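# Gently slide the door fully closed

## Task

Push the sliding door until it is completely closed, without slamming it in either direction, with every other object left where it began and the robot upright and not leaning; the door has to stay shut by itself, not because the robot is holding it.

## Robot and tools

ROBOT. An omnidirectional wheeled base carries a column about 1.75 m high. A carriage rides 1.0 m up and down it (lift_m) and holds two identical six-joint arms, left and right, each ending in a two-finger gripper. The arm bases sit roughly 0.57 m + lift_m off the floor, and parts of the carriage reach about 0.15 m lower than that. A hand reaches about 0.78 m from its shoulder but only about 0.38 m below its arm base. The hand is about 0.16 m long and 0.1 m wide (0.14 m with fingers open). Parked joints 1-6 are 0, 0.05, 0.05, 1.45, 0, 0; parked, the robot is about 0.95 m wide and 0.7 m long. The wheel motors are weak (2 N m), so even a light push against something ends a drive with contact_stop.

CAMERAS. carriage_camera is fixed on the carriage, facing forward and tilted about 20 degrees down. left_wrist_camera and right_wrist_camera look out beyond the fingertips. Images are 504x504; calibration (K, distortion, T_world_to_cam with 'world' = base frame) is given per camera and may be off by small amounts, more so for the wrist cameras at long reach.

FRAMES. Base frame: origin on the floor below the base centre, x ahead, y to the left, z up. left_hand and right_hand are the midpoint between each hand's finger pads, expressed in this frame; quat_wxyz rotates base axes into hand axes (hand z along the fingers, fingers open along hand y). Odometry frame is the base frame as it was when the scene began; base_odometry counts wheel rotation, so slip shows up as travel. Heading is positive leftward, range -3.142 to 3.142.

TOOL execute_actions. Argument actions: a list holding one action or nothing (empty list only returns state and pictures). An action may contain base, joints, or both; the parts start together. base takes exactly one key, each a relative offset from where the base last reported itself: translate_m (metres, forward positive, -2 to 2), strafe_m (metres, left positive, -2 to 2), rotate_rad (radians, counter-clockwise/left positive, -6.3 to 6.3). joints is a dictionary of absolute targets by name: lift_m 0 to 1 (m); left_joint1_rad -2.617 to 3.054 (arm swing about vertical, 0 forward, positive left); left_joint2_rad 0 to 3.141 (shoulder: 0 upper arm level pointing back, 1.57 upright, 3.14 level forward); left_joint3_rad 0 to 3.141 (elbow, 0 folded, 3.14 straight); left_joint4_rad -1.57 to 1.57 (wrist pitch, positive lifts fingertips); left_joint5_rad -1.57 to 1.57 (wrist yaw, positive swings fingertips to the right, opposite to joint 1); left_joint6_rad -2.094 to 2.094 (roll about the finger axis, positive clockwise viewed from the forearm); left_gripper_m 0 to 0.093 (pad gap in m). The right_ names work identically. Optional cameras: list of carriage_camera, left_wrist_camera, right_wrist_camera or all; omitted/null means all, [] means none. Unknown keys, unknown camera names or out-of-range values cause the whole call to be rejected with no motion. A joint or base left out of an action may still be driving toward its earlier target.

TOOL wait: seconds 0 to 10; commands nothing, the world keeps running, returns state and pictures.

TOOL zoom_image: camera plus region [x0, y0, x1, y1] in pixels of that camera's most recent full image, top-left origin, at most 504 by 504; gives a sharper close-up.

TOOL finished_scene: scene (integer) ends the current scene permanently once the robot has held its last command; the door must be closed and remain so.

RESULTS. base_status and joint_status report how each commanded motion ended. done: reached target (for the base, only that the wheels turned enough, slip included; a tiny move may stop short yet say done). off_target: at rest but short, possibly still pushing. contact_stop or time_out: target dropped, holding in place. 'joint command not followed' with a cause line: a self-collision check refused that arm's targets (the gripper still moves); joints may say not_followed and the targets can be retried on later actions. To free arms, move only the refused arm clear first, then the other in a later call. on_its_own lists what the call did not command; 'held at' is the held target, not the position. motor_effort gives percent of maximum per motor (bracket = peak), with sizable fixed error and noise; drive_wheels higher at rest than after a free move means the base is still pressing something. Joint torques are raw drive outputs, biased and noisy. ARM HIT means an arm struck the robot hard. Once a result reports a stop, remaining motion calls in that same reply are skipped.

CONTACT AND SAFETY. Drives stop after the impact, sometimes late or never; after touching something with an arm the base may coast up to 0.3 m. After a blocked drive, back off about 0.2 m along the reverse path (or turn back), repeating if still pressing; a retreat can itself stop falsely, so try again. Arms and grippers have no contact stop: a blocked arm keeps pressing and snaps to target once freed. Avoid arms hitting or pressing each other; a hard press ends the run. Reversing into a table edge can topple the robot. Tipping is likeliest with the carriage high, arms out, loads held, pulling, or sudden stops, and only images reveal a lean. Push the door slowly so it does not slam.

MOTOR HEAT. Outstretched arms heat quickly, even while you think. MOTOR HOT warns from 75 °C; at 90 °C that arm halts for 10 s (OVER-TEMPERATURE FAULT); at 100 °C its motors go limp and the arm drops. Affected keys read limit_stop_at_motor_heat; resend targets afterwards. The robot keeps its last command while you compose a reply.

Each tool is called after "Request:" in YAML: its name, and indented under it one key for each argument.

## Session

Request:
execute_actions:
  actions: []

Scene clock: 0.00 s.
Joint torques (N m, as the arm reports them, + toward a larger angle): no reading
base_odometry: x=+0.000 y=+0.000 heading=+0.000 (m, m, rad; odometry frame)
base_status: not commanded
joint_positions: lift_m=+0.302 left_joint1_rad=+0.011 left_joint2_rad=+0.039 left_joint3_rad=+0.021 left_joint4_rad=+1.436 left_joint5_rad=+0.013 left_joint6_rad=+0.027 left_gripper_m=+0.095 right_joint1_rad=-0.014 right_joint2_rad=+0.049 right_joint3_rad=+0.024 right_joint4_rad=+1.500 right_joint5_rad=+0.029 right_joint6_rad=-0.019 right_gripper_m=+0.095
joint_status: not commanded
motor_effort: lift_m=+31 drive_wheels=+6 (%)
left_hand: x=+0.3190 y=+0.3260 z=+1.2845 quat_wxyz=(+0.997, +0.007, +0.076, +0.019) (m; base frame)
right_hand: x=+0.3053 y=-0.3332 z=+1.2869 quat_wxyz=(+0.999, +0.014, +0.048, -0.017) (m; base frame)
pictures: carriage_camera, left_wrist_camera, right_wrist_camera
camera_calibration (this result's frames):
carriage_camera: T_world_to_cam=[[0.0259311, -0.999572, -0.0135722, 0.0104035], [-0.331823, 0.00420037, -0.943332, 1.25727], [0.942985, 0.0289652, -0.331572, 0.276729], [0, 0, 0, 1]] pos_world=[0.15597, -0.00289745, 1.27792]
left_wrist_camera: T_world_to_cam=[[0.0414689, -0.99896, 0.0189633, 0.284634], [0.700647, 0.015544, -0.713339, 0.695813], [0.712302, 0.042868, 0.700563, -1.01418], [0, 0, 0, 1]] pos_world=[0.223079, 0.316998, 1.20145]
right_wrist_camera: T_world_to_cam=[[0.00747243, -0.999936, -0.00844728, -0.31739], [0.770234, 0.0111428, -0.637664, 0.596777], [0.637718, -0.00174148, 0.770268, -1.05888], [0, 0, 0, 1]] pos_world=[0.217982, -0.325863, 1.19349]
Images, in order (width x height): carriage_camera 504x504, left_wrist_camera 504x504, right_wrist_camera 504x504.

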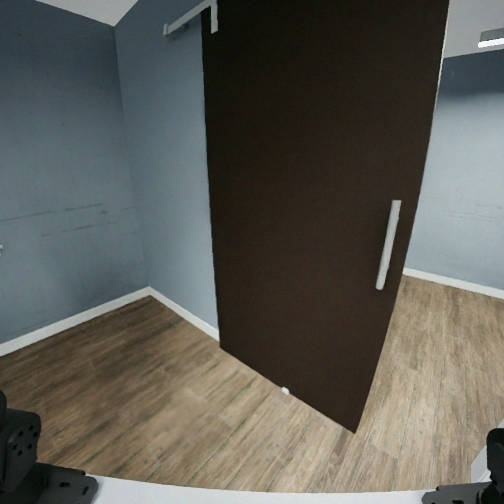

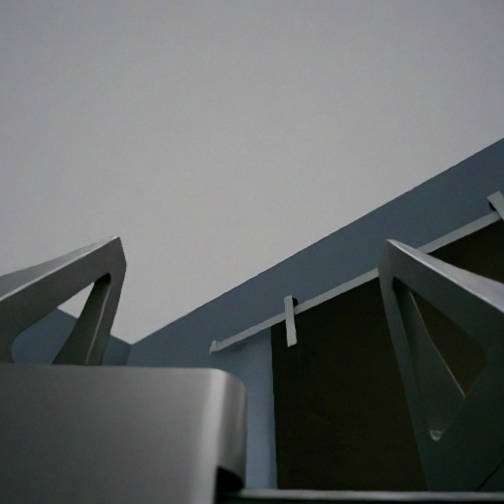

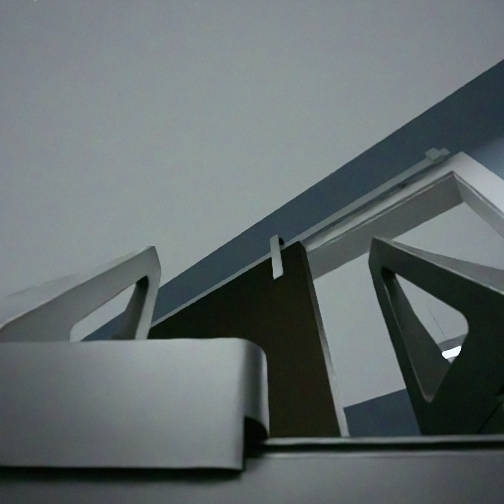

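Request:
zoom_image:
  camera: "carriage_camera"
  region: [200, 320, 380, 450]

Request:
zoom_image:
  camera: "carriage_camera"
  region: [340, 180, 460, 310]

Request:
zoom_image:
  camera: "carriage_camera"
  region: [400, 380, 504, 504]

Request:
zoom_image:
  camera: "carriage_camera"
  region: [0, 200, 120, 320]

Region (200, 320, 380, 450) of carriage_camera's 504x504 image, scaled by 2.800, with more detail than that image has.

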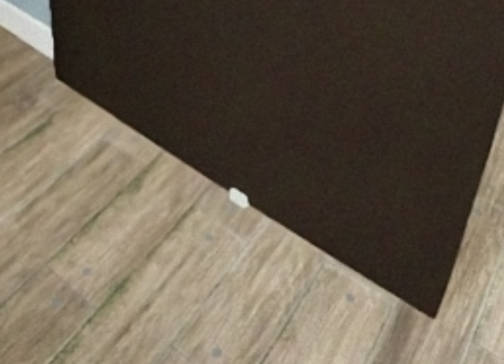

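Region (340, 180, 460, 310) of carriage_camera's 504x504 image, scaled by 3.877, with more detail than that image has; it fills the left 465 columns of this view, and the rest is white.

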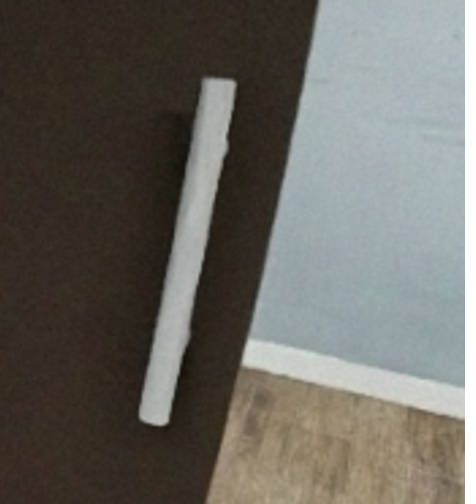

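Region (400, 380, 504, 504) of carriage_camera's 504x504 image, scaled by 4.065, with more detail than that image has; it fills the left 423 columns of this view, and the rest is white.

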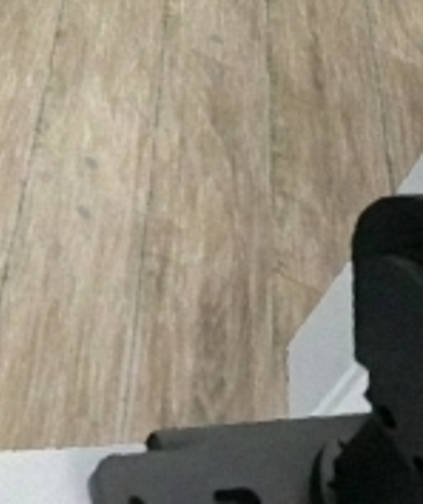

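Region (0, 200, 120, 320) of carriage_camera's 504x504 image, scaled by 4.200, with more detail than that image has.

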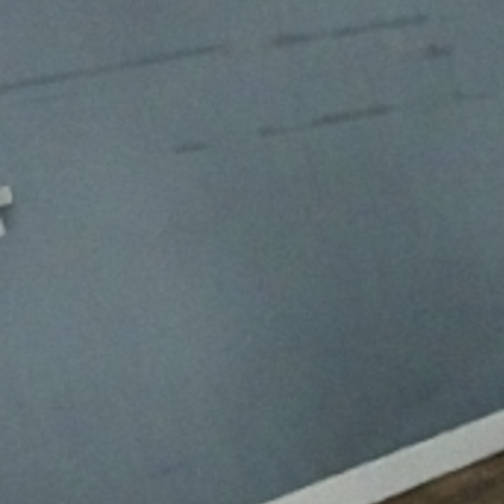

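Request:
execute_actions:
  actions:
    - {"joints": {"left_joint4_rad": 0.02, "left_joint5_rad": -1.5, "left_joint6_rad": 0.9, "right_joint4_rad": 0.02, "right_joint5_rad": 1.5, "right_joint6_rad": -0.9}}

Scene clock: 109.60 s.
Joint torques (N m, as the arm reports them, + toward a larger angle): left_arm=[-0.02  2.27  6.73  1.48 -0.13  0.13] | right_arm=[-0.06  2.27  6.65  1.34  0.15 -0.01]
base_odometry: x=+0.000 y=+0.000 heading=+0.000 (m, m, rad; odometry frame)
base_status: not commanded
joint_positions: lift_m=+0.302 left_joint1_rad=+0.011 left_joint2_rad=+0.039 left_joint3_rad=+0.021 left_joint4_rad=+0.023 left_joint5_rad=-1.493 left_joint6_rad=+0.894 left_gripper_m=+0.095 right_joint1_rad=-0.014 right_joint2_rad=+0.049 right_joint3_rad=+0.024 right_joint4_rad=+0.023 right_joint5_rad=+1.488 right_joint6_rad=-0.893 right_gripper_m=+0.095
joint_status: all done
motor_effort: lift_m=+31(31) drive_wheels=+1(1) (%)
left_hand: x=+0.3670 y=+0.5002 z=+1.0419 quat_wxyz=(+0.259, -0.214, +0.674, +0.658) (m; base frame)
right_hand: x=+0.3678 y=-0.5003 z=+1.0421 quat_wxyz=(+0.257, +0.211, +0.675, -0.659) (m; base frame)
pictures: carriage_camera, left_wrist_camera, right_wrist_camera
camera_calibration (this result's frames):
carriage_camera: T_world_to_cam=[[0.0259311, -0.999572, -0.0135722, 0.0104035], [-0.331823, 0.00420037, -0.943332, 1.25727], [0.942985, 0.0289652, -0.331572, 0.276729], [0, 0, 0, 1]] pos_world=[0.15597, -0.00289745, 1.27792]
left_wrist_camera: T_world_to_cam=[[0.630639, -0.00542916, -0.776057, 0.576402], [-0.646872, -0.556159, -0.52177, 1.06731], [-0.428778, 0.831058, -0.354248, 0.237671], [0, 0, 0, 1]] pos_world=[0.428817, 0.399204, 1.0884]
right_wrist_camera: T_world_to_cam=[[-0.653202, -0.0680136, 0.754123, -0.572435], [-0.669523, 0.517047, -0.533292, 1.06833], [-0.353646, -0.85325, -0.383273, 0.230272], [0, 0, 0, 1]] pos_world=[0.422788, -0.394829, 1.08967]
Images, in order (width x height): carriage_camera 504x504, left_wrist_camera 504x504, right_wrist_camera 504x504.

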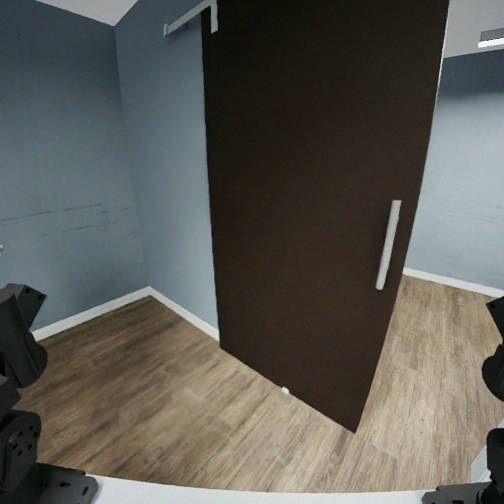

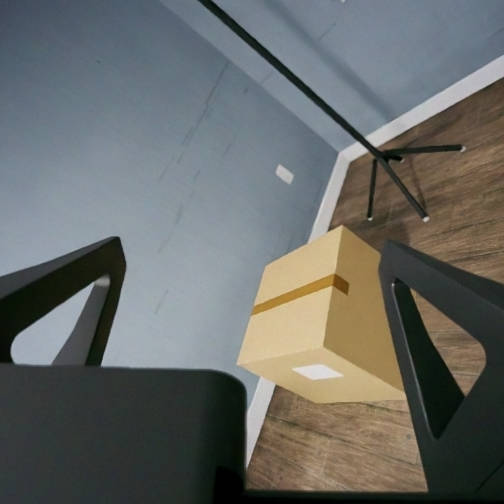

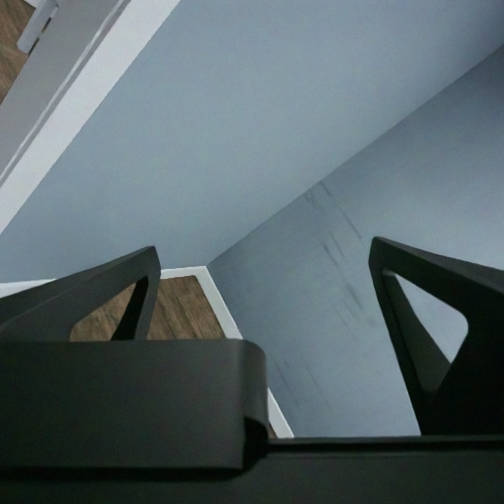

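Request:
execute_actions:
  actions:
    - {"base": {"rotate_rad": -0.68}, "joints": {"left_joint1_rad": 0.0, "left_joint5_rad": 0.0, "left_joint6_rad": 0.0, "right_joint6_rad": -0.2}}

Scene clock: 134.10 s.
Joint torques (N m, as the arm reports them, + toward a larger angle): left_arm=[-0.54  1.72  7.21  2.07 -0.02  0.05] | right_arm=[-0.01  2.39  6.81  1.32  0.13  0.12]
base_odometry: x=+0.000 y=+0.000 heading=-0.679 (m, m, rad; odometry frame)
base_status: done
joint_positions: lift_m=+0.302 left_joint1_rad=+0.008 left_joint2_rad=+0.039 left_joint3_rad=+0.021 left_joint4_rad=+0.023 left_joint5_rad=-0.005 left_joint6_rad=+0.007 left_gripper_m=+0.095 right_joint1_rad=-0.014 right_joint2_rad=+0.049 right_joint3_rad=+0.024 right_joint4_rad=+0.023 right_joint5_rad=+1.489 right_joint6_rad=-0.208 right_gripper_m=+0.095
joint_status: all done
motor_effort: lift_m=+32(31) drive_wheels=+12(35) (%)
left_hand: x=+0.5274 y=+0.3306 z=+1.0426 quat_wxyz=(+0.709, -0.002, +0.705, +0.007) (m; base frame)
right_hand: x=+0.3678 y=-0.5003 z=+1.0421 quat_wxyz=(+0.464, +0.426, +0.564, -0.534) (m; base frame)
pictures: carriage_camera, left_wrist_camera, right_wrist_camera
camera_calibration (this result's frames):
carriage_camera: T_world_to_cam=[[0.0259311, -0.999572, -0.0135722, 0.0104035], [-0.331823, 0.00420037, -0.943332, 1.25727], [0.942985, 0.0289652, -0.331572, 0.276729], [0, 0, 0, 1]] pos_world=[0.15597, -0.00289745, 1.27792]
left_wrist_camera: T_world_to_cam=[[0.0492569, -0.998763, -0.00685394, 0.307932], [-0.594138, -0.0237841, -0.804012, 1.16764], [0.802854, 0.0436753, -0.594574, 0.308967], [0, 0, 0, 1]] pos_world=[0.430516, 0.321828, 1.12461]
right_wrist_camera: T_world_to_cam=[[-0.981607, -0.0902109, 0.168257, 0.147708], [-0.189944, 0.550226, -0.813125, 1.20012], [-0.0192267, -0.830129, -0.55724, 0.300113], [0, 0, 0, 1]] pos_world=[0.378717, -0.39788, 1.11823]
Images, in order (width x height): carriage_camera 504x504, left_wrist_camera 504x504, right_wrist_camera 504x504.

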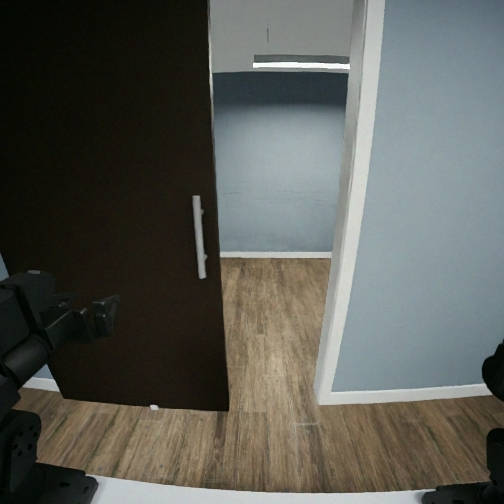

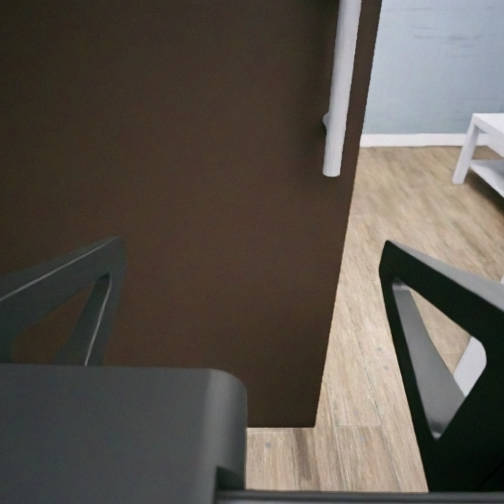

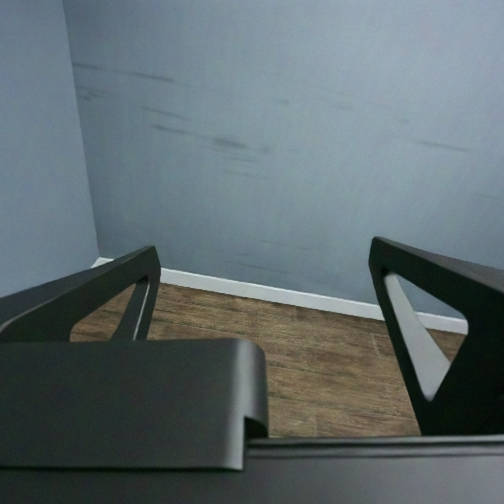

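Request:
zoom_image:
  camera: "carriage_camera"
  region: [40, 370, 250, 430]

Request:
zoom_image:
  camera: "carriage_camera"
  region: [290, 370, 500, 430]

Request:
zoom_image:
  camera: "carriage_camera"
  region: [160, 185, 260, 295]

Request:
zoom_image:
  camera: "left_wrist_camera"
  region: [280, 0, 420, 200]

Region (40, 370, 250, 430) of carriage_camera's 504x504 image, scaled by 2.400, with more detail than that image has; it fills the top 144 rows of this view, and the rest is white.

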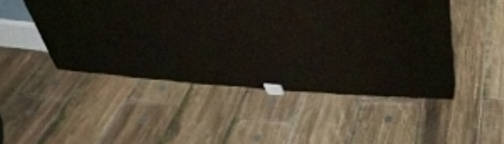

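Region (290, 370, 500, 430) of carriage_camera's 504x504 image, scaled by 2.400, with more detail than that image has; it fills the top 144 rows of this view, and the rest is white.

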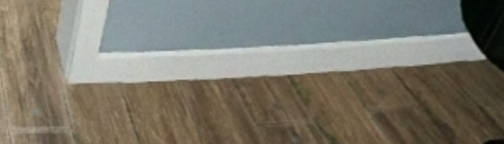

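Region (160, 185, 260, 295) of carriage_camera's 504x504 image, scaled by 4.582, with more detail than that image has; it fills the left 458 columns of this view, and the rest is white.

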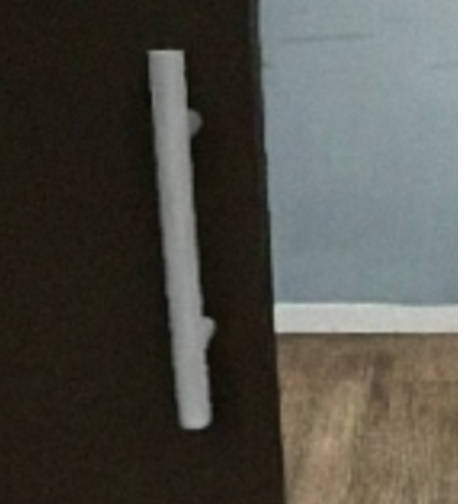

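Region (280, 0, 420, 200) of left_wrist_camera's 504x504 image, scaled by 2.520, with more detail than that image has; it fills the left 353 columns of this view, and the rest is white.

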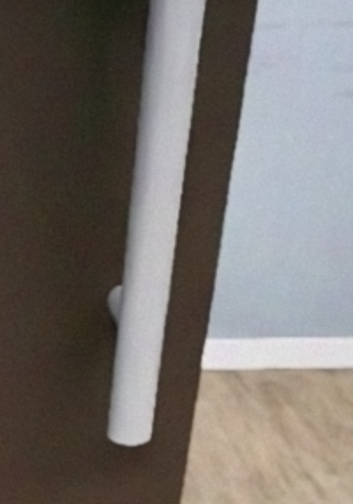

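Request:
execute_actions:
  actions:
    - {"base": {"strafe_m": -0.11}, "joints": {"right_joint4_rad": 1.2, "right_joint5_rad": 0.0, "right_joint6_rad": 0.4}}
  cameras: ["carriage_camera", "left_wrist_camera"]

Scene clock: 215.60 s.
Joint torques (N m, as the arm reports them, + toward a larger angle): left_arm=[-0.55  1.71  7.19  2.09 -0.02  0.04] | right_arm=[-0.02  3.19  5.89  0.53 -0.14  0.08]
base_odometry: x=-0.069 y=-0.086 heading=-0.680 (m, m, rad; odometry frame)
base_status: done
joint_positions: lift_m=+0.302 left_joint1_rad=+0.008 left_joint2_rad=+0.039 left_joint3_rad=+0.021 left_joint4_rad=+0.022 left_joint5_rad=-0.005 left_joint6_rad=+0.007 left_gripper_m=+0.095 right_joint1_rad=-0.014 right_joint2_rad=+0.049 right_joint3_rad=+0.024 right_joint4_rad=+1.192 right_joint5_rad=+0.012 right_joint6_rad=+0.393 right_gripper_m=+0.095
joint_status: all done
motor_effort: lift_m=+31(31) drive_wheels=-8(46) (%)
left_hand: x=+0.5274 y=+0.3306 z=+1.0426 quat_wxyz=(+0.709, -0.002, +0.706, +0.007) (m; base frame)
right_hand: x=+0.3785 y=-0.3313 z=+1.2683 quat_wxyz=(+0.962, +0.046, +0.195, +0.183) (m; base frame)
pictures: carriage_camera, left_wrist_camera
camera_calibration (this result's frames):
carriage_camera: T_world_to_cam=[[0.0259311, -0.999572, -0.0135722, 0.0104035], [-0.331823, 0.00420037, -0.943332, 1.25727], [0.942985, 0.0289652, -0.331572, 0.276729], [0, 0, 0, 1]] pos_world=[0.15597, -0.00289745, 1.27792]
left_wrist_camera: T_world_to_cam=[[0.0492543, -0.998763, -0.00686971, 0.307949], [-0.594444, -0.0237866, -0.803785, 1.16749], [0.802627, 0.0436735, -0.59488, 0.309351], [0, 0, 0, 1]] pos_world=[0.430548, 0.321829, 1.12456]
Images, in order (width x height): carriage_camera 504x504, left_wrist_camera 504x504.

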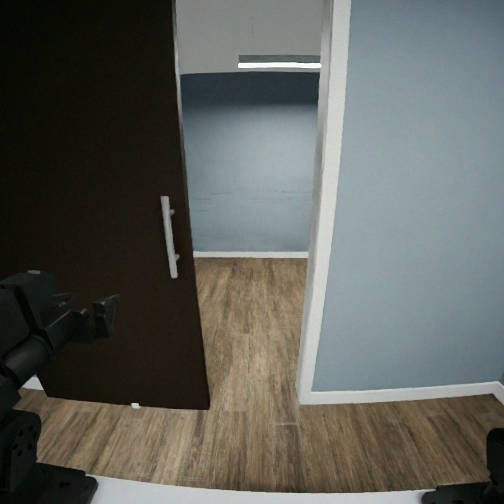

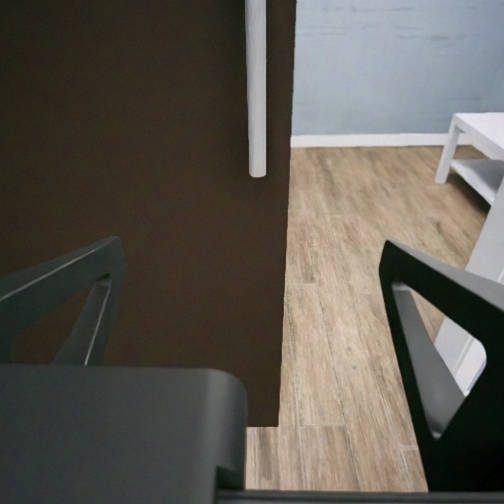

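Request:
zoom_image:
  camera: "carriage_camera"
  region: [130, 185, 230, 295]

Request:
zoom_image:
  camera: "left_wrist_camera"
  region: [200, 0, 340, 200]

Region (130, 185, 230, 295) of carriage_camera's 504x504 image, scaled by 4.582, with more detail than that image has; it fills the left 458 columns of this view, and the rest is white.

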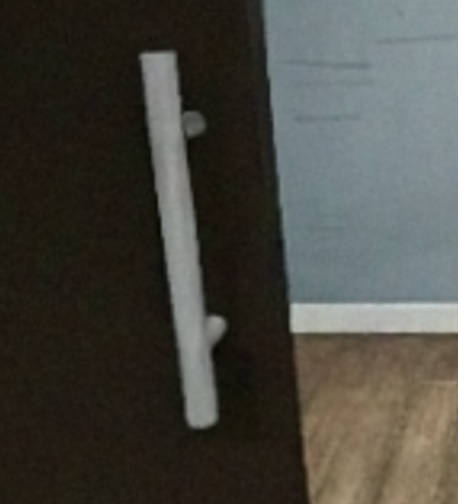

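Region (200, 0, 340, 200) of left_wrist_camera's 504x504 image, scaled by 2.520, with more detail than that image has; it fills the left 353 columns of this view, and the rest is white.

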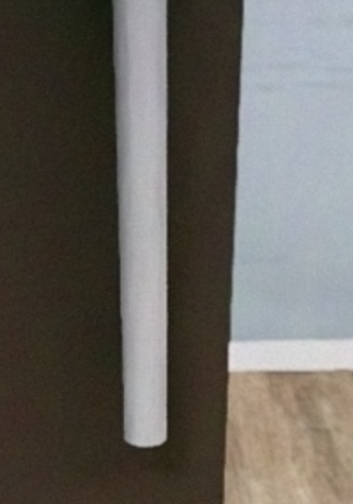

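Request:
execute_actions:
  actions:
    - {"base": {"translate_m": 0.415}}

Scene clock: 250.27 s.
Joint torques (N m, as the arm reports them, + toward a larger angle): left_arm=[-0.52  1.74  7.21  2.08 -0.02  0.04] | right_arm=[-0.05  3.3   5.91  0.5  -0.13  0.08]
base_odometry: x=+0.253 y=-0.347 heading=-0.680 (m, m, rad; odometry frame)
base_status: done
joint_positions: lift_m=+0.302 left_joint1_rad=+0.008 left_joint2_rad=+0.039 left_joint3_rad=+0.021 left_joint4_rad=+0.022 left_joint5_rad=-0.005 left_joint6_rad=+0.007 left_gripper_m=+0.095 right_joint1_rad=-0.014 right_joint2_rad=+0.049 right_joint3_rad=+0.024 right_joint4_rad=+1.194 right_joint5_rad=+0.012 right_joint6_rad=+0.393 right_gripper_m=+0.095
joint_status: not commanded
motor_effort: lift_m=+30(31) drive_wheels=-5(42) (%)
left_hand: x=+0.5274 y=+0.3306 z=+1.0424 quat_wxyz=(+0.708, -0.002, +0.706, +0.007) (m; base frame)
right_hand: x=+0.3782 y=-0.3313 z=+1.2685 quat_wxyz=(+0.963, +0.046, +0.194, +0.183) (m; base frame)
pictures: carriage_camera, left_wrist_camera, right_wrist_camera
camera_calibration (this result's frames):
carriage_camera: T_world_to_cam=[[0.0259311, -0.999572, -0.0135722, 0.0104035], [-0.331823, 0.00420037, -0.943332, 1.25727], [0.942985, 0.0289652, -0.331572, 0.276729], [0, 0, 0, 1]] pos_world=[0.15597, -0.00289745, 1.27792]
left_wrist_camera: T_world_to_cam=[[0.049249, -0.998763, -0.00690125, 0.307984], [-0.595057, -0.0237914, -0.803331, 1.16719], [0.802173, 0.0436699, -0.595493, 0.310118], [0, 0, 0, 1]] pos_world=[0.430611, 0.321829, 1.12444]
right_wrist_camera: T_world_to_cam=[[0.378176, -0.912909, -0.153556, -0.243491], [0.482276, 0.335874, -0.809073, 0.962808], [0.790186, 0.231915, 0.567294, -0.81392], [0, 0, 0, 1]] pos_world=[0.270892, -0.356907, 1.20332]
Images, in order (width x height): carriage_camera 504x504, left_wrist_camera 504x504, right_wrist_camera 504x504.

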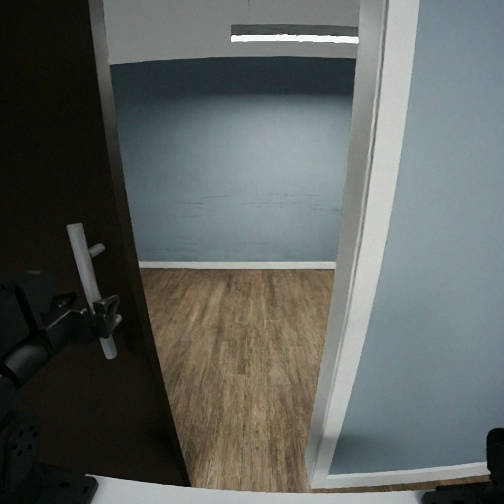

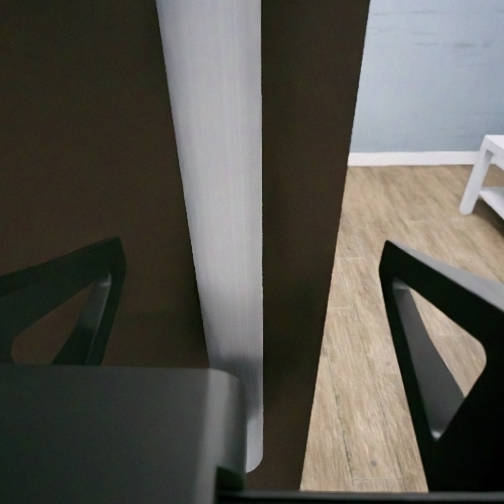

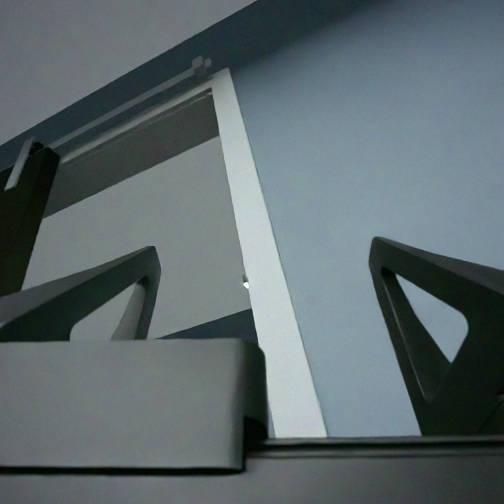

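Request:
execute_actions:
  actions:
    - {"base": {"translate_m": 0.024}, "joints": {"left_gripper_m": 0.045}}

Scene clock: 263.57 s.
Joint torques (N m, as the arm reports them, + toward a larger angle): left_arm=[-0.55  1.76  7.2   2.1  -0.02  0.05] | right_arm=[-0.03  3.28  5.88  0.49 -0.13  0.07]
base_odometry: x=+0.272 y=-0.362 heading=-0.681 (m, m, rad; odometry frame)
base_status: done
joint_positions: lift_m=+0.302 left_joint1_rad=+0.008 left_joint2_rad=+0.039 left_joint3_rad=+0.021 left_joint4_rad=+0.021 left_joint5_rad=-0.005 left_joint6_rad=+0.007 left_gripper_m=+0.045 right_joint1_rad=-0.014 right_joint2_rad=+0.049 right_joint3_rad=+0.024 right_joint4_rad=+1.195 right_joint5_rad=+0.012 right_joint6_rad=+0.393 right_gripper_m=+0.095
joint_status: all done
motor_effort: lift_m=+31(31) drive_wheels=+5(52) (%)
left_hand: x=+0.5274 y=+0.3306 z=+1.0423 quat_wxyz=(+0.708, -0.002, +0.706, +0.007) (m; base frame)
right_hand: x=+0.3779 y=-0.3312 z=+1.2686 quat_wxyz=(+0.963, +0.046, +0.194, +0.183) (m; base frame)
pictures: carriage_camera, left_wrist_camera, right_wrist_camera
camera_calibration (this result's frames):
carriage_camera: T_world_to_cam=[[0.0259311, -0.999572, -0.0135722, 0.0104035], [-0.331823, 0.00420037, -0.943332, 1.25727], [0.942985, 0.0289652, -0.331572, 0.276729], [0, 0, 0, 1]] pos_world=[0.15597, -0.00289745, 1.27792]
left_wrist_camera: T_world_to_cam=[[0.0492464, -0.998763, -0.00691701, 0.308001], [-0.595364, -0.0237939, -0.803104, 1.16704], [0.801946, 0.0436681, -0.595799, 0.310501], [0, 0, 0, 1]] pos_world=[0.430643, 0.321829, 1.12438]
right_wrist_camera: T_world_to_cam=[[0.378486, -0.912909, -0.15279, -0.244402], [0.483147, 0.33565, -0.808646, 0.962053], [0.789504, 0.232241, 0.568109, -0.814464], [0, 0, 0, 1]] pos_world=[0.270712, -0.356878, 1.20332]
Images, in order (width x height): carriage_camera 504x504, left_wrist_camera 504x504, right_wrist_camera 504x504.

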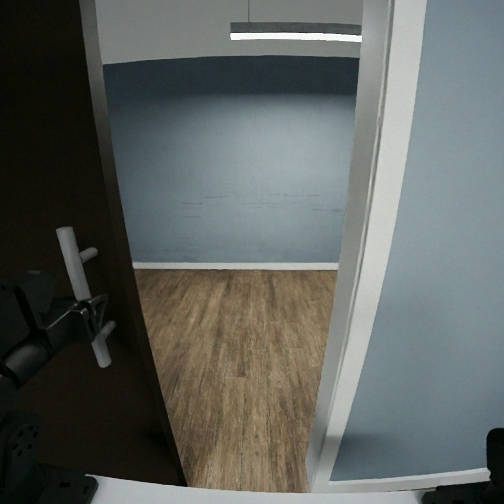

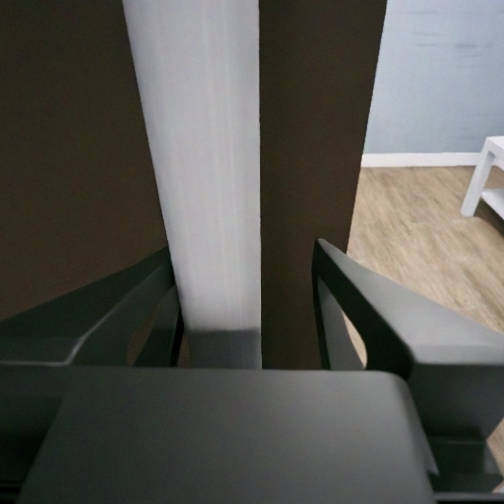

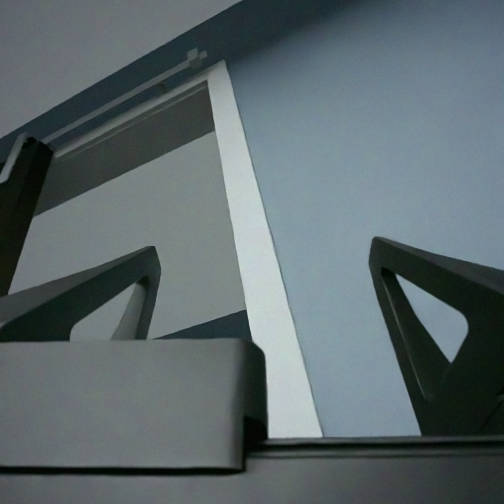

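Request:
execute_actions:
  actions:
    - {"base": {"strafe_m": -0.4}, "joints": {"left_gripper_m": 0.028, "left_joint1_rad": -0.01, "left_joint5_rad": 0.04, "right_joint6_rad": 0.75}}

Scene clock: 277.50 s.
Joint torques (N m, as the arm reports them, + toward a larger angle): left_arm=[-0.49  1.97  7.16  2.13  0.    0.15] | right_arm=[-0.05  3.25  5.83  0.48 -0.16  0.08]
base_odometry: x=+0.020 y=-0.673 heading=-0.681 (m, m, rad; odometry frame)
base_status: done
joint_positions: lift_m=+0.302 left_joint1_rad=-0.003 left_joint2_rad=+0.036 left_joint3_rad=+0.021 left_joint4_rad=+0.014 left_joint5_rad=+0.032 left_joint6_rad=-0.003 left_gripper_m=+0.028 right_joint1_rad=-0.014 right_joint2_rad=+0.049 right_joint3_rad=+0.024 right_joint4_rad=+1.197 right_joint5_rad=+0.010 right_joint6_rad=+0.742 right_gripper_m=+0.095
joint_status: all done
motor_effort: lift_m=+31(32) drive_wheels=-3(74) (%)
left_hand: x=+0.5271 y=+0.3216 z=+1.0413 quat_wxyz=(+0.707, +0.011, +0.707, -0.013) (m; base frame)
right_hand: x=+0.3775 y=-0.3309 z=+1.2688 quat_wxyz=(+0.916, +0.078, +0.182, +0.348) (m; base frame)
pictures: carriage_camera, left_wrist_camera, right_wrist_camera
camera_calibration (this result's frames):
carriage_camera: T_world_to_cam=[[0.0259311, -0.999572, -0.0135722, 0.0104035], [-0.331823, 0.00420037, -0.943332, 1.25727], [0.942985, 0.0289652, -0.331572, 0.276729], [0, 0, 0, 1]] pos_world=[0.15597, -0.00289745, 1.27792]
left_wrist_camera: T_world_to_cam=[[0.00117973, -0.999995, 0.00285819, 0.314498], [-0.599156, -0.0029952, -0.800627, 1.15857], [0.800632, -0.00076798, -0.599156, 0.329032], [0, 0, 0, 1]] pos_world=[0.43036, 0.31822, 1.12383]
right_wrist_camera: T_world_to_cam=[[0.646075, -0.717785, -0.259561, -0.144893], [0.340488, 0.575382, -0.743642, 1.013], [0.683121, 0.392071, 0.616137, -0.782204], [0, 0, 0, 1]] pos_world=[0.283038, -0.380184, 1.19764]
Images, in order (width x height): carriage_camera 504x504, left_wrist_camera 504x504, right_wrist_camera 504x504.

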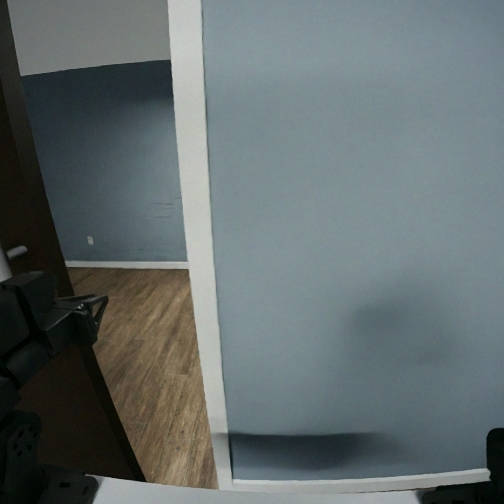

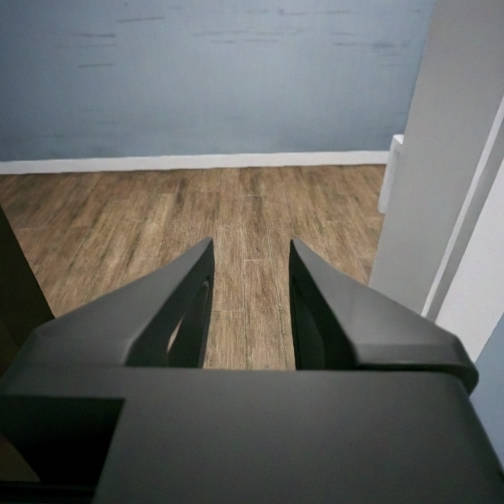

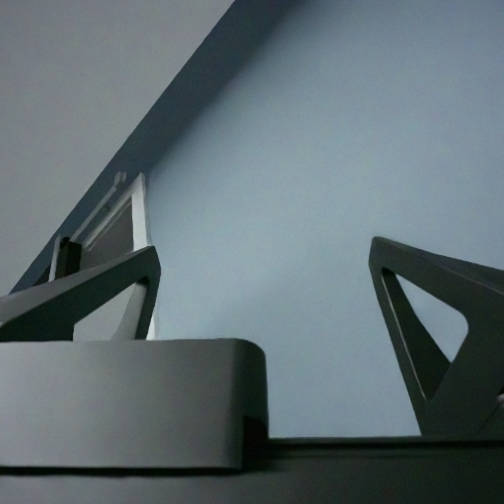

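Request:
execute_actions:
  actions: []

Request:
zoom_image:
  camera: "carriage_camera"
  region: [0, 200, 160, 360]

Scene clock: 281.20 s.
Joint torques (N m, as the arm reports them, + toward a larger angle): left_arm=[-0.51  2.    7.17  2.16  0.01  0.15] | right_arm=[-0.05  3.24  5.9   0.49 -0.12  0.07]
base_odometry: x=+0.020 y=-0.673 heading=-0.681 (m, m, rad; odometry frame)
base_status: done
joint_positions: lift_m=+0.302 left_joint1_rad=-0.003 left_joint2_rad=+0.036 left_joint3_rad=+0.021 left_joint4_rad=+0.014 left_joint5_rad=+0.032 left_joint6_rad=-0.003 left_gripper_m=+0.028 right_joint1_rad=-0.014 right_joint2_rad=+0.049 right_joint3_rad=+0.024 right_joint4_rad=+1.197 right_joint5_rad=+0.010 right_joint6_rad=+0.742 right_gripper_m=+0.095
joint_status: all done
motor_effort: lift_m=+32(32) drive_wheels=-2(74) (%)
left_hand: x=+0.5271 y=+0.3216 z=+1.0413 quat_wxyz=(+0.707, +0.011, +0.707, -0.013) (m; base frame)
right_hand: x=+0.3775 y=-0.3309 z=+1.2688 quat_wxyz=(+0.916, +0.078, +0.182, +0.348) (m; base frame)
pictures: carriage_camera, left_wrist_camera, right_wrist_camera
camera_calibration (this result's frames):
carriage_camera: T_world_to_cam=[[0.0259311, -0.999572, -0.0135722, 0.0104035], [-0.331823, 0.00420037, -0.943332, 1.25727], [0.942985, 0.0289652, -0.331572, 0.276729], [0, 0, 0, 1]] pos_world=[0.15597, -0.00289745, 1.27792]
left_wrist_camera: T_world_to_cam=[[0.00117973, -0.999995, 0.00285819, 0.314498], [-0.599156, -0.0029952, -0.800627, 1.15857], [0.800632, -0.00076798, -0.599156, 0.329032], [0, 0, 0, 1]] pos_world=[0.43036, 0.31822, 1.12383]
right_wrist_camera: T_world_to_cam=[[0.646075, -0.717785, -0.259561, -0.144893], [0.340488, 0.575382, -0.743642, 1.013], [0.683121, 0.392071, 0.616137, -0.782204], [0, 0, 0, 1]] pos_world=[0.283038, -0.380184, 1.19764]
Images, in order (width x height): carriage_camera 504x504, left_wrist_camera 504x504, right_wrist_camera 504x504.

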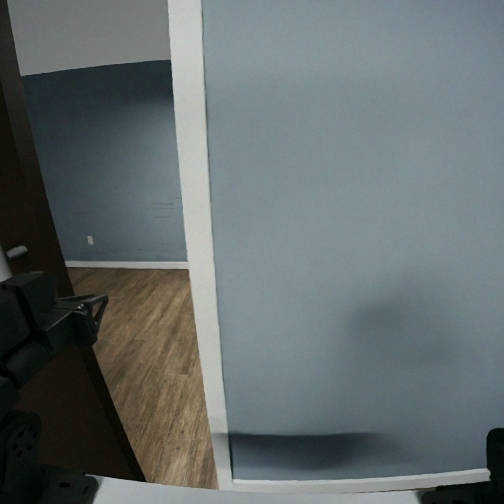

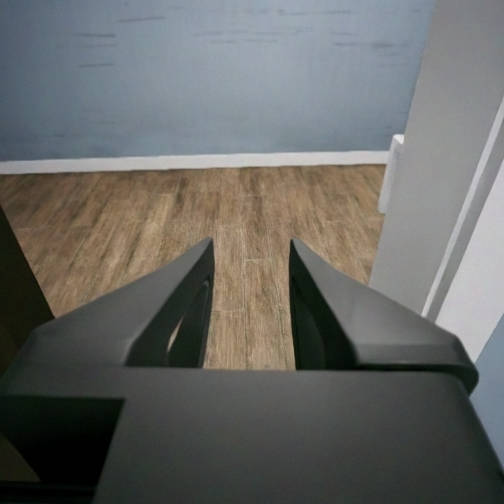

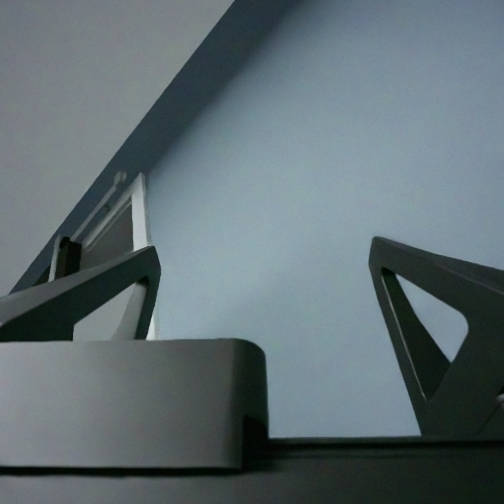

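Region (0, 200, 160, 360) of carriage_camera's 504x504 image, scaled by 3.150, with more detail than that image has.

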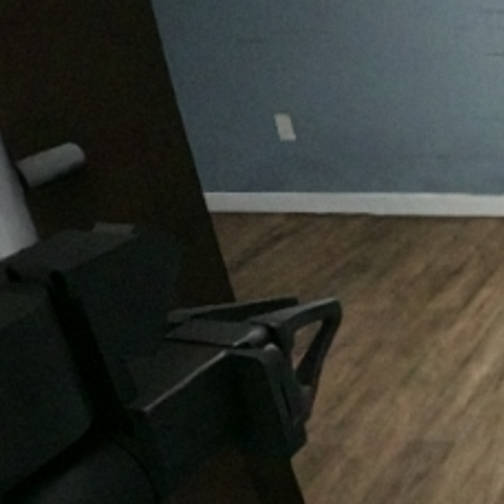

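Request:
zoom_image:
  camera: "carriage_camera"
  region: [200, 440, 504, 504]

Request:
zoom_image:
  camera: "carriage_camera"
  region: [60, 380, 260, 504]

Request:
zoom_image:
  camera: "right_wrist_camera"
  region: [20, 150, 180, 310]

Region (200, 440, 504, 504) of carriage_camera's 504x504 image, scaled by 1.658, with more detail than that image has; it fills the top 106 rows of this view, and the rest is white.

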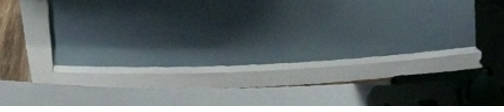

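Region (60, 380, 260, 504) of carriage_camera's 504x504 image, scaled by 2.520, with more detail than that image has; it fills the top 312 rows of this view, and the rest is white.

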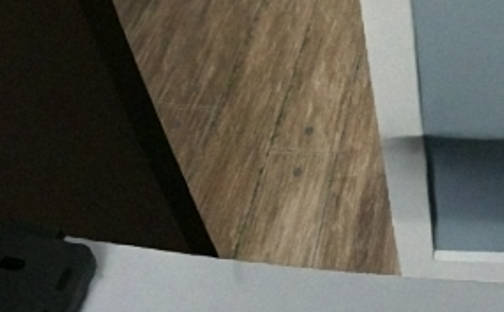

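Region (20, 150, 180, 310) of right_wrist_camera's 504x504 image, scaled by 3.150, with more detail than that image has.

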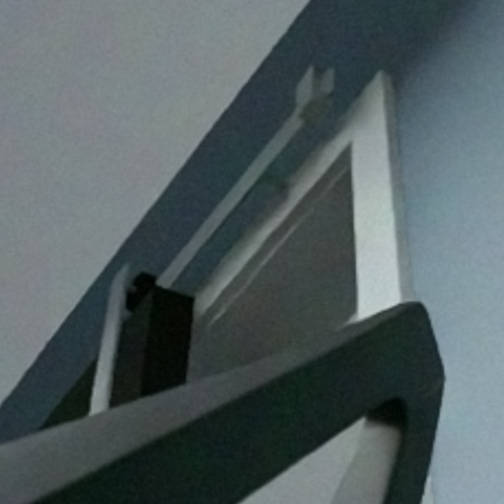

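Request:
execute_actions:
  actions:
    - {"base": {"strafe_m": 0.182}, "joints": {"left_joint4_rad": 1.0, "left_gripper_m": 0.093, "left_joint1_rad": 0.0, "left_joint5_rad": 0.0}}

Request:
zoom_image:
  camera: "carriage_camera"
  region: [20, 180, 180, 380]

Scene clock: 403.30 s.
Joint torques (N m, as the arm reports them, + toward a larger angle): left_arm=[ 0.19  3.15  6.16  0.89 -0.13  0.15] | right_arm=[-0.07  3.25  5.97  0.51 -0.12  0.07]
base_odometry: x=+0.135 y=-0.532 heading=-0.680 (m, m, rad; odometry frame)
base_status: done
joint_positions: lift_m=+0.302 left_joint1_rad=-0.003 left_joint2_rad=+0.036 left_joint3_rad=+0.021 left_joint4_rad=+0.989 left_joint5_rad=+0.005 left_joint6_rad=-0.003 left_gripper_m=+0.093 right_joint1_rad=-0.014 right_joint2_rad=+0.049 right_joint3_rad=+0.024 right_joint4_rad=+1.197 right_joint5_rad=+0.009 right_joint6_rad=+0.742 right_gripper_m=+0.095
joint_status: all done
motor_effort: lift_m=+31(31) drive_wheels=+10(52) (%)
left_hand: x=+0.4194 y=+0.3266 z=+1.2449 quat_wxyz=(+0.956, +0.002, +0.294, -0.003) (m; base frame)
right_hand: x=+0.3775 y=-0.3307 z=+1.2688 quat_wxyz=(+0.916, +0.077, +0.183, +0.348) (m; base frame)
pictures: carriage_camera, left_wrist_camera, right_wrist_camera
camera_calibration (this result's frames):
carriage_camera: T_world_to_cam=[[0.0259311, -0.999572, -0.0135722, 0.0104035], [-0.331823, 0.00420037, -0.943332, 1.25727], [0.942985, 0.0289652, -0.331572, 0.276729], [0, 0, 0, 1]] pos_world=[0.15597, -0.00289745, 1.27792]
left_wrist_camera: T_world_to_cam=[[0.0125102, -0.999541, 0.0275824, 0.283382], [0.326647, -0.021986, -0.944891, 1.05459], [0.945064, 0.0208305, 0.326222, -0.682352], [0, 0, 0, 1]] pos_world=[0.296843, 0.320652, 1.21125]
right_wrist_camera: T_world_to_cam=[[0.646286, -0.717776, -0.259062, -0.145509], [0.34031, 0.57496, -0.744049, 1.01337], [0.683011, 0.392707, 0.615855, -0.781647], [0, 0, 0, 1]] pos_world=[0.283054, -0.380131, 1.19768]
Images, in order (width x height): carriage_camera 504x504, left_wrist_camera 504x504, right_wrist_camera 504x504.

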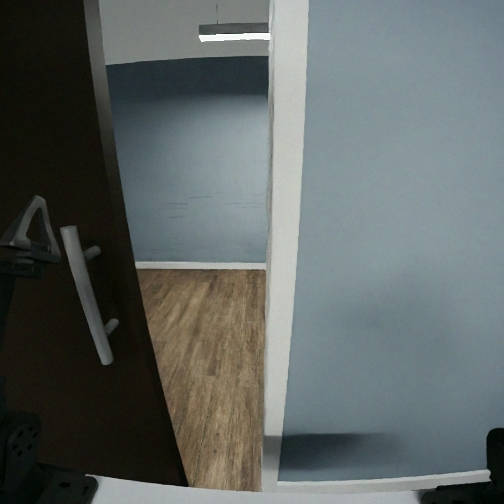

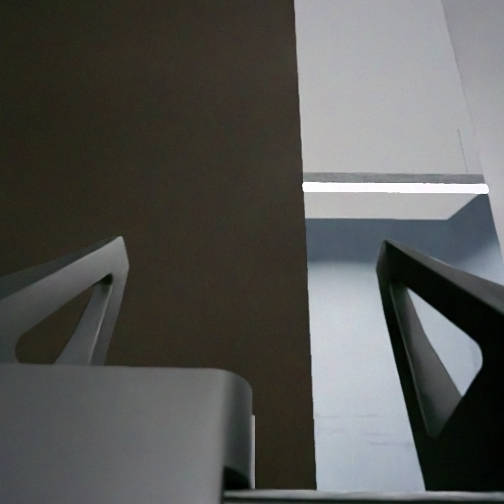

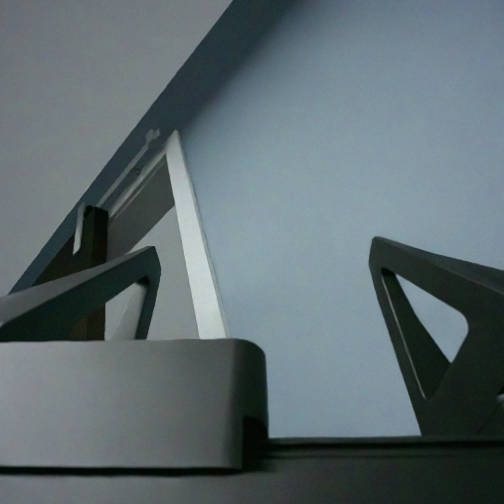

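Region (20, 180, 180, 380) of carriage_camera's 504x504 image, scaled by 2.520, with more detail than that image has; it fills the left 403 columns of this view, and the rest is white.

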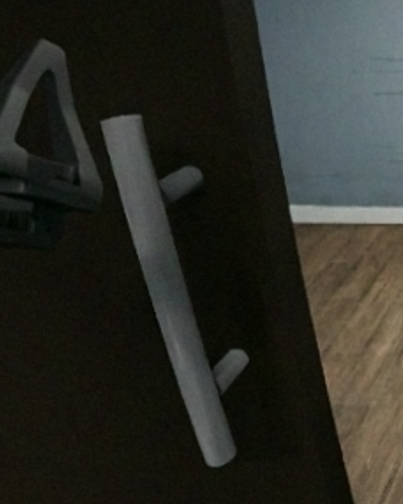

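Request:
execute_actions:
  actions: []

Scene clock: 425.00 s.
Joint torques (N m, as the arm reports them, + toward a larger angle): left_arm=[ 0.19  3.15  6.17  0.89 -0.12  0.15] | right_arm=[-0.04  3.22  5.88  0.49 -0.12  0.07]
base_odometry: x=+0.135 y=-0.532 heading=-0.680 (m, m, rad; odometry frame)
base_status: done
joint_positions: lift_m=+0.302 left_joint1_rad=-0.003 left_joint2_rad=+0.036 left_joint3_rad=+0.021 left_joint4_rad=+0.989 left_joint5_rad=+0.005 left_joint6_rad=-0.003 left_gripper_m=+0.093 right_joint1_rad=-0.014 right_joint2_rad=+0.049 right_joint3_rad=+0.024 right_joint4_rad=+1.197 right_joint5_rad=+0.009 right_joint6_rad=+0.742 right_gripper_m=+0.095
joint_status: all done
motor_effort: lift_m=+30(31) drive_wheels=+9(52) (%)
left_hand: x=+0.4194 y=+0.3266 z=+1.2449 quat_wxyz=(+0.956, +0.002, +0.294, -0.003) (m; base frame)
right_hand: x=+0.3775 y=-0.3307 z=+1.2688 quat_wxyz=(+0.916, +0.077, +0.183, +0.348) (m; base frame)
pictures: carriage_camera, left_wrist_camera, right_wrist_camera
camera_calibration (this result's frames):
carriage_camera: T_world_to_cam=[[0.0259311, -0.999572, -0.0135722, 0.0104035], [-0.331823, 0.00420037, -0.943332, 1.25727], [0.942985, 0.0289652, -0.331572, 0.276729], [0, 0, 0, 1]] pos_world=[0.15597, -0.00289745, 1.27792]
left_wrist_camera: T_world_to_cam=[[0.0125102, -0.999541, 0.0275824, 0.283382], [0.326647, -0.021986, -0.944891, 1.05459], [0.945064, 0.0208305, 0.326222, -0.682352], [0, 0, 0, 1]] pos_world=[0.296843, 0.320652, 1.21125]
right_wrist_camera: T_world_to_cam=[[0.646286, -0.717776, -0.259062, -0.145509], [0.34031, 0.57496, -0.744049, 1.01337], [0.683011, 0.392707, 0.615855, -0.781647], [0, 0, 0, 1]] pos_world=[0.283054, -0.380131, 1.19768]
Images, in order (width x height): carriage_camera 504x504, left_wrist_camera 504x504, right_wrist_camera 504x504.

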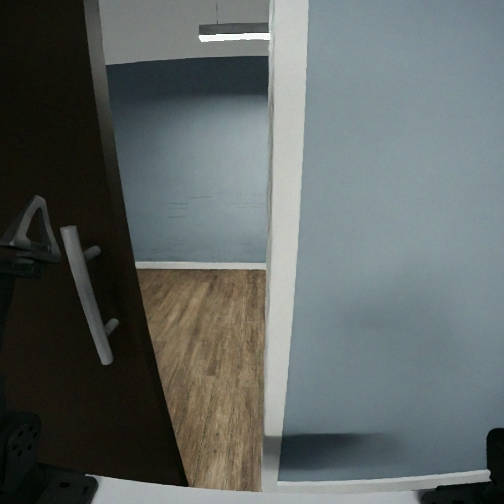

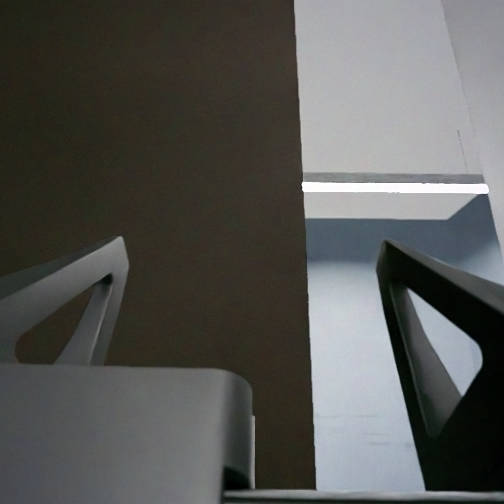

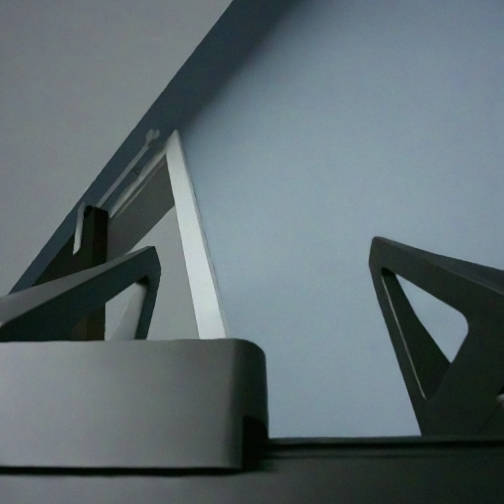

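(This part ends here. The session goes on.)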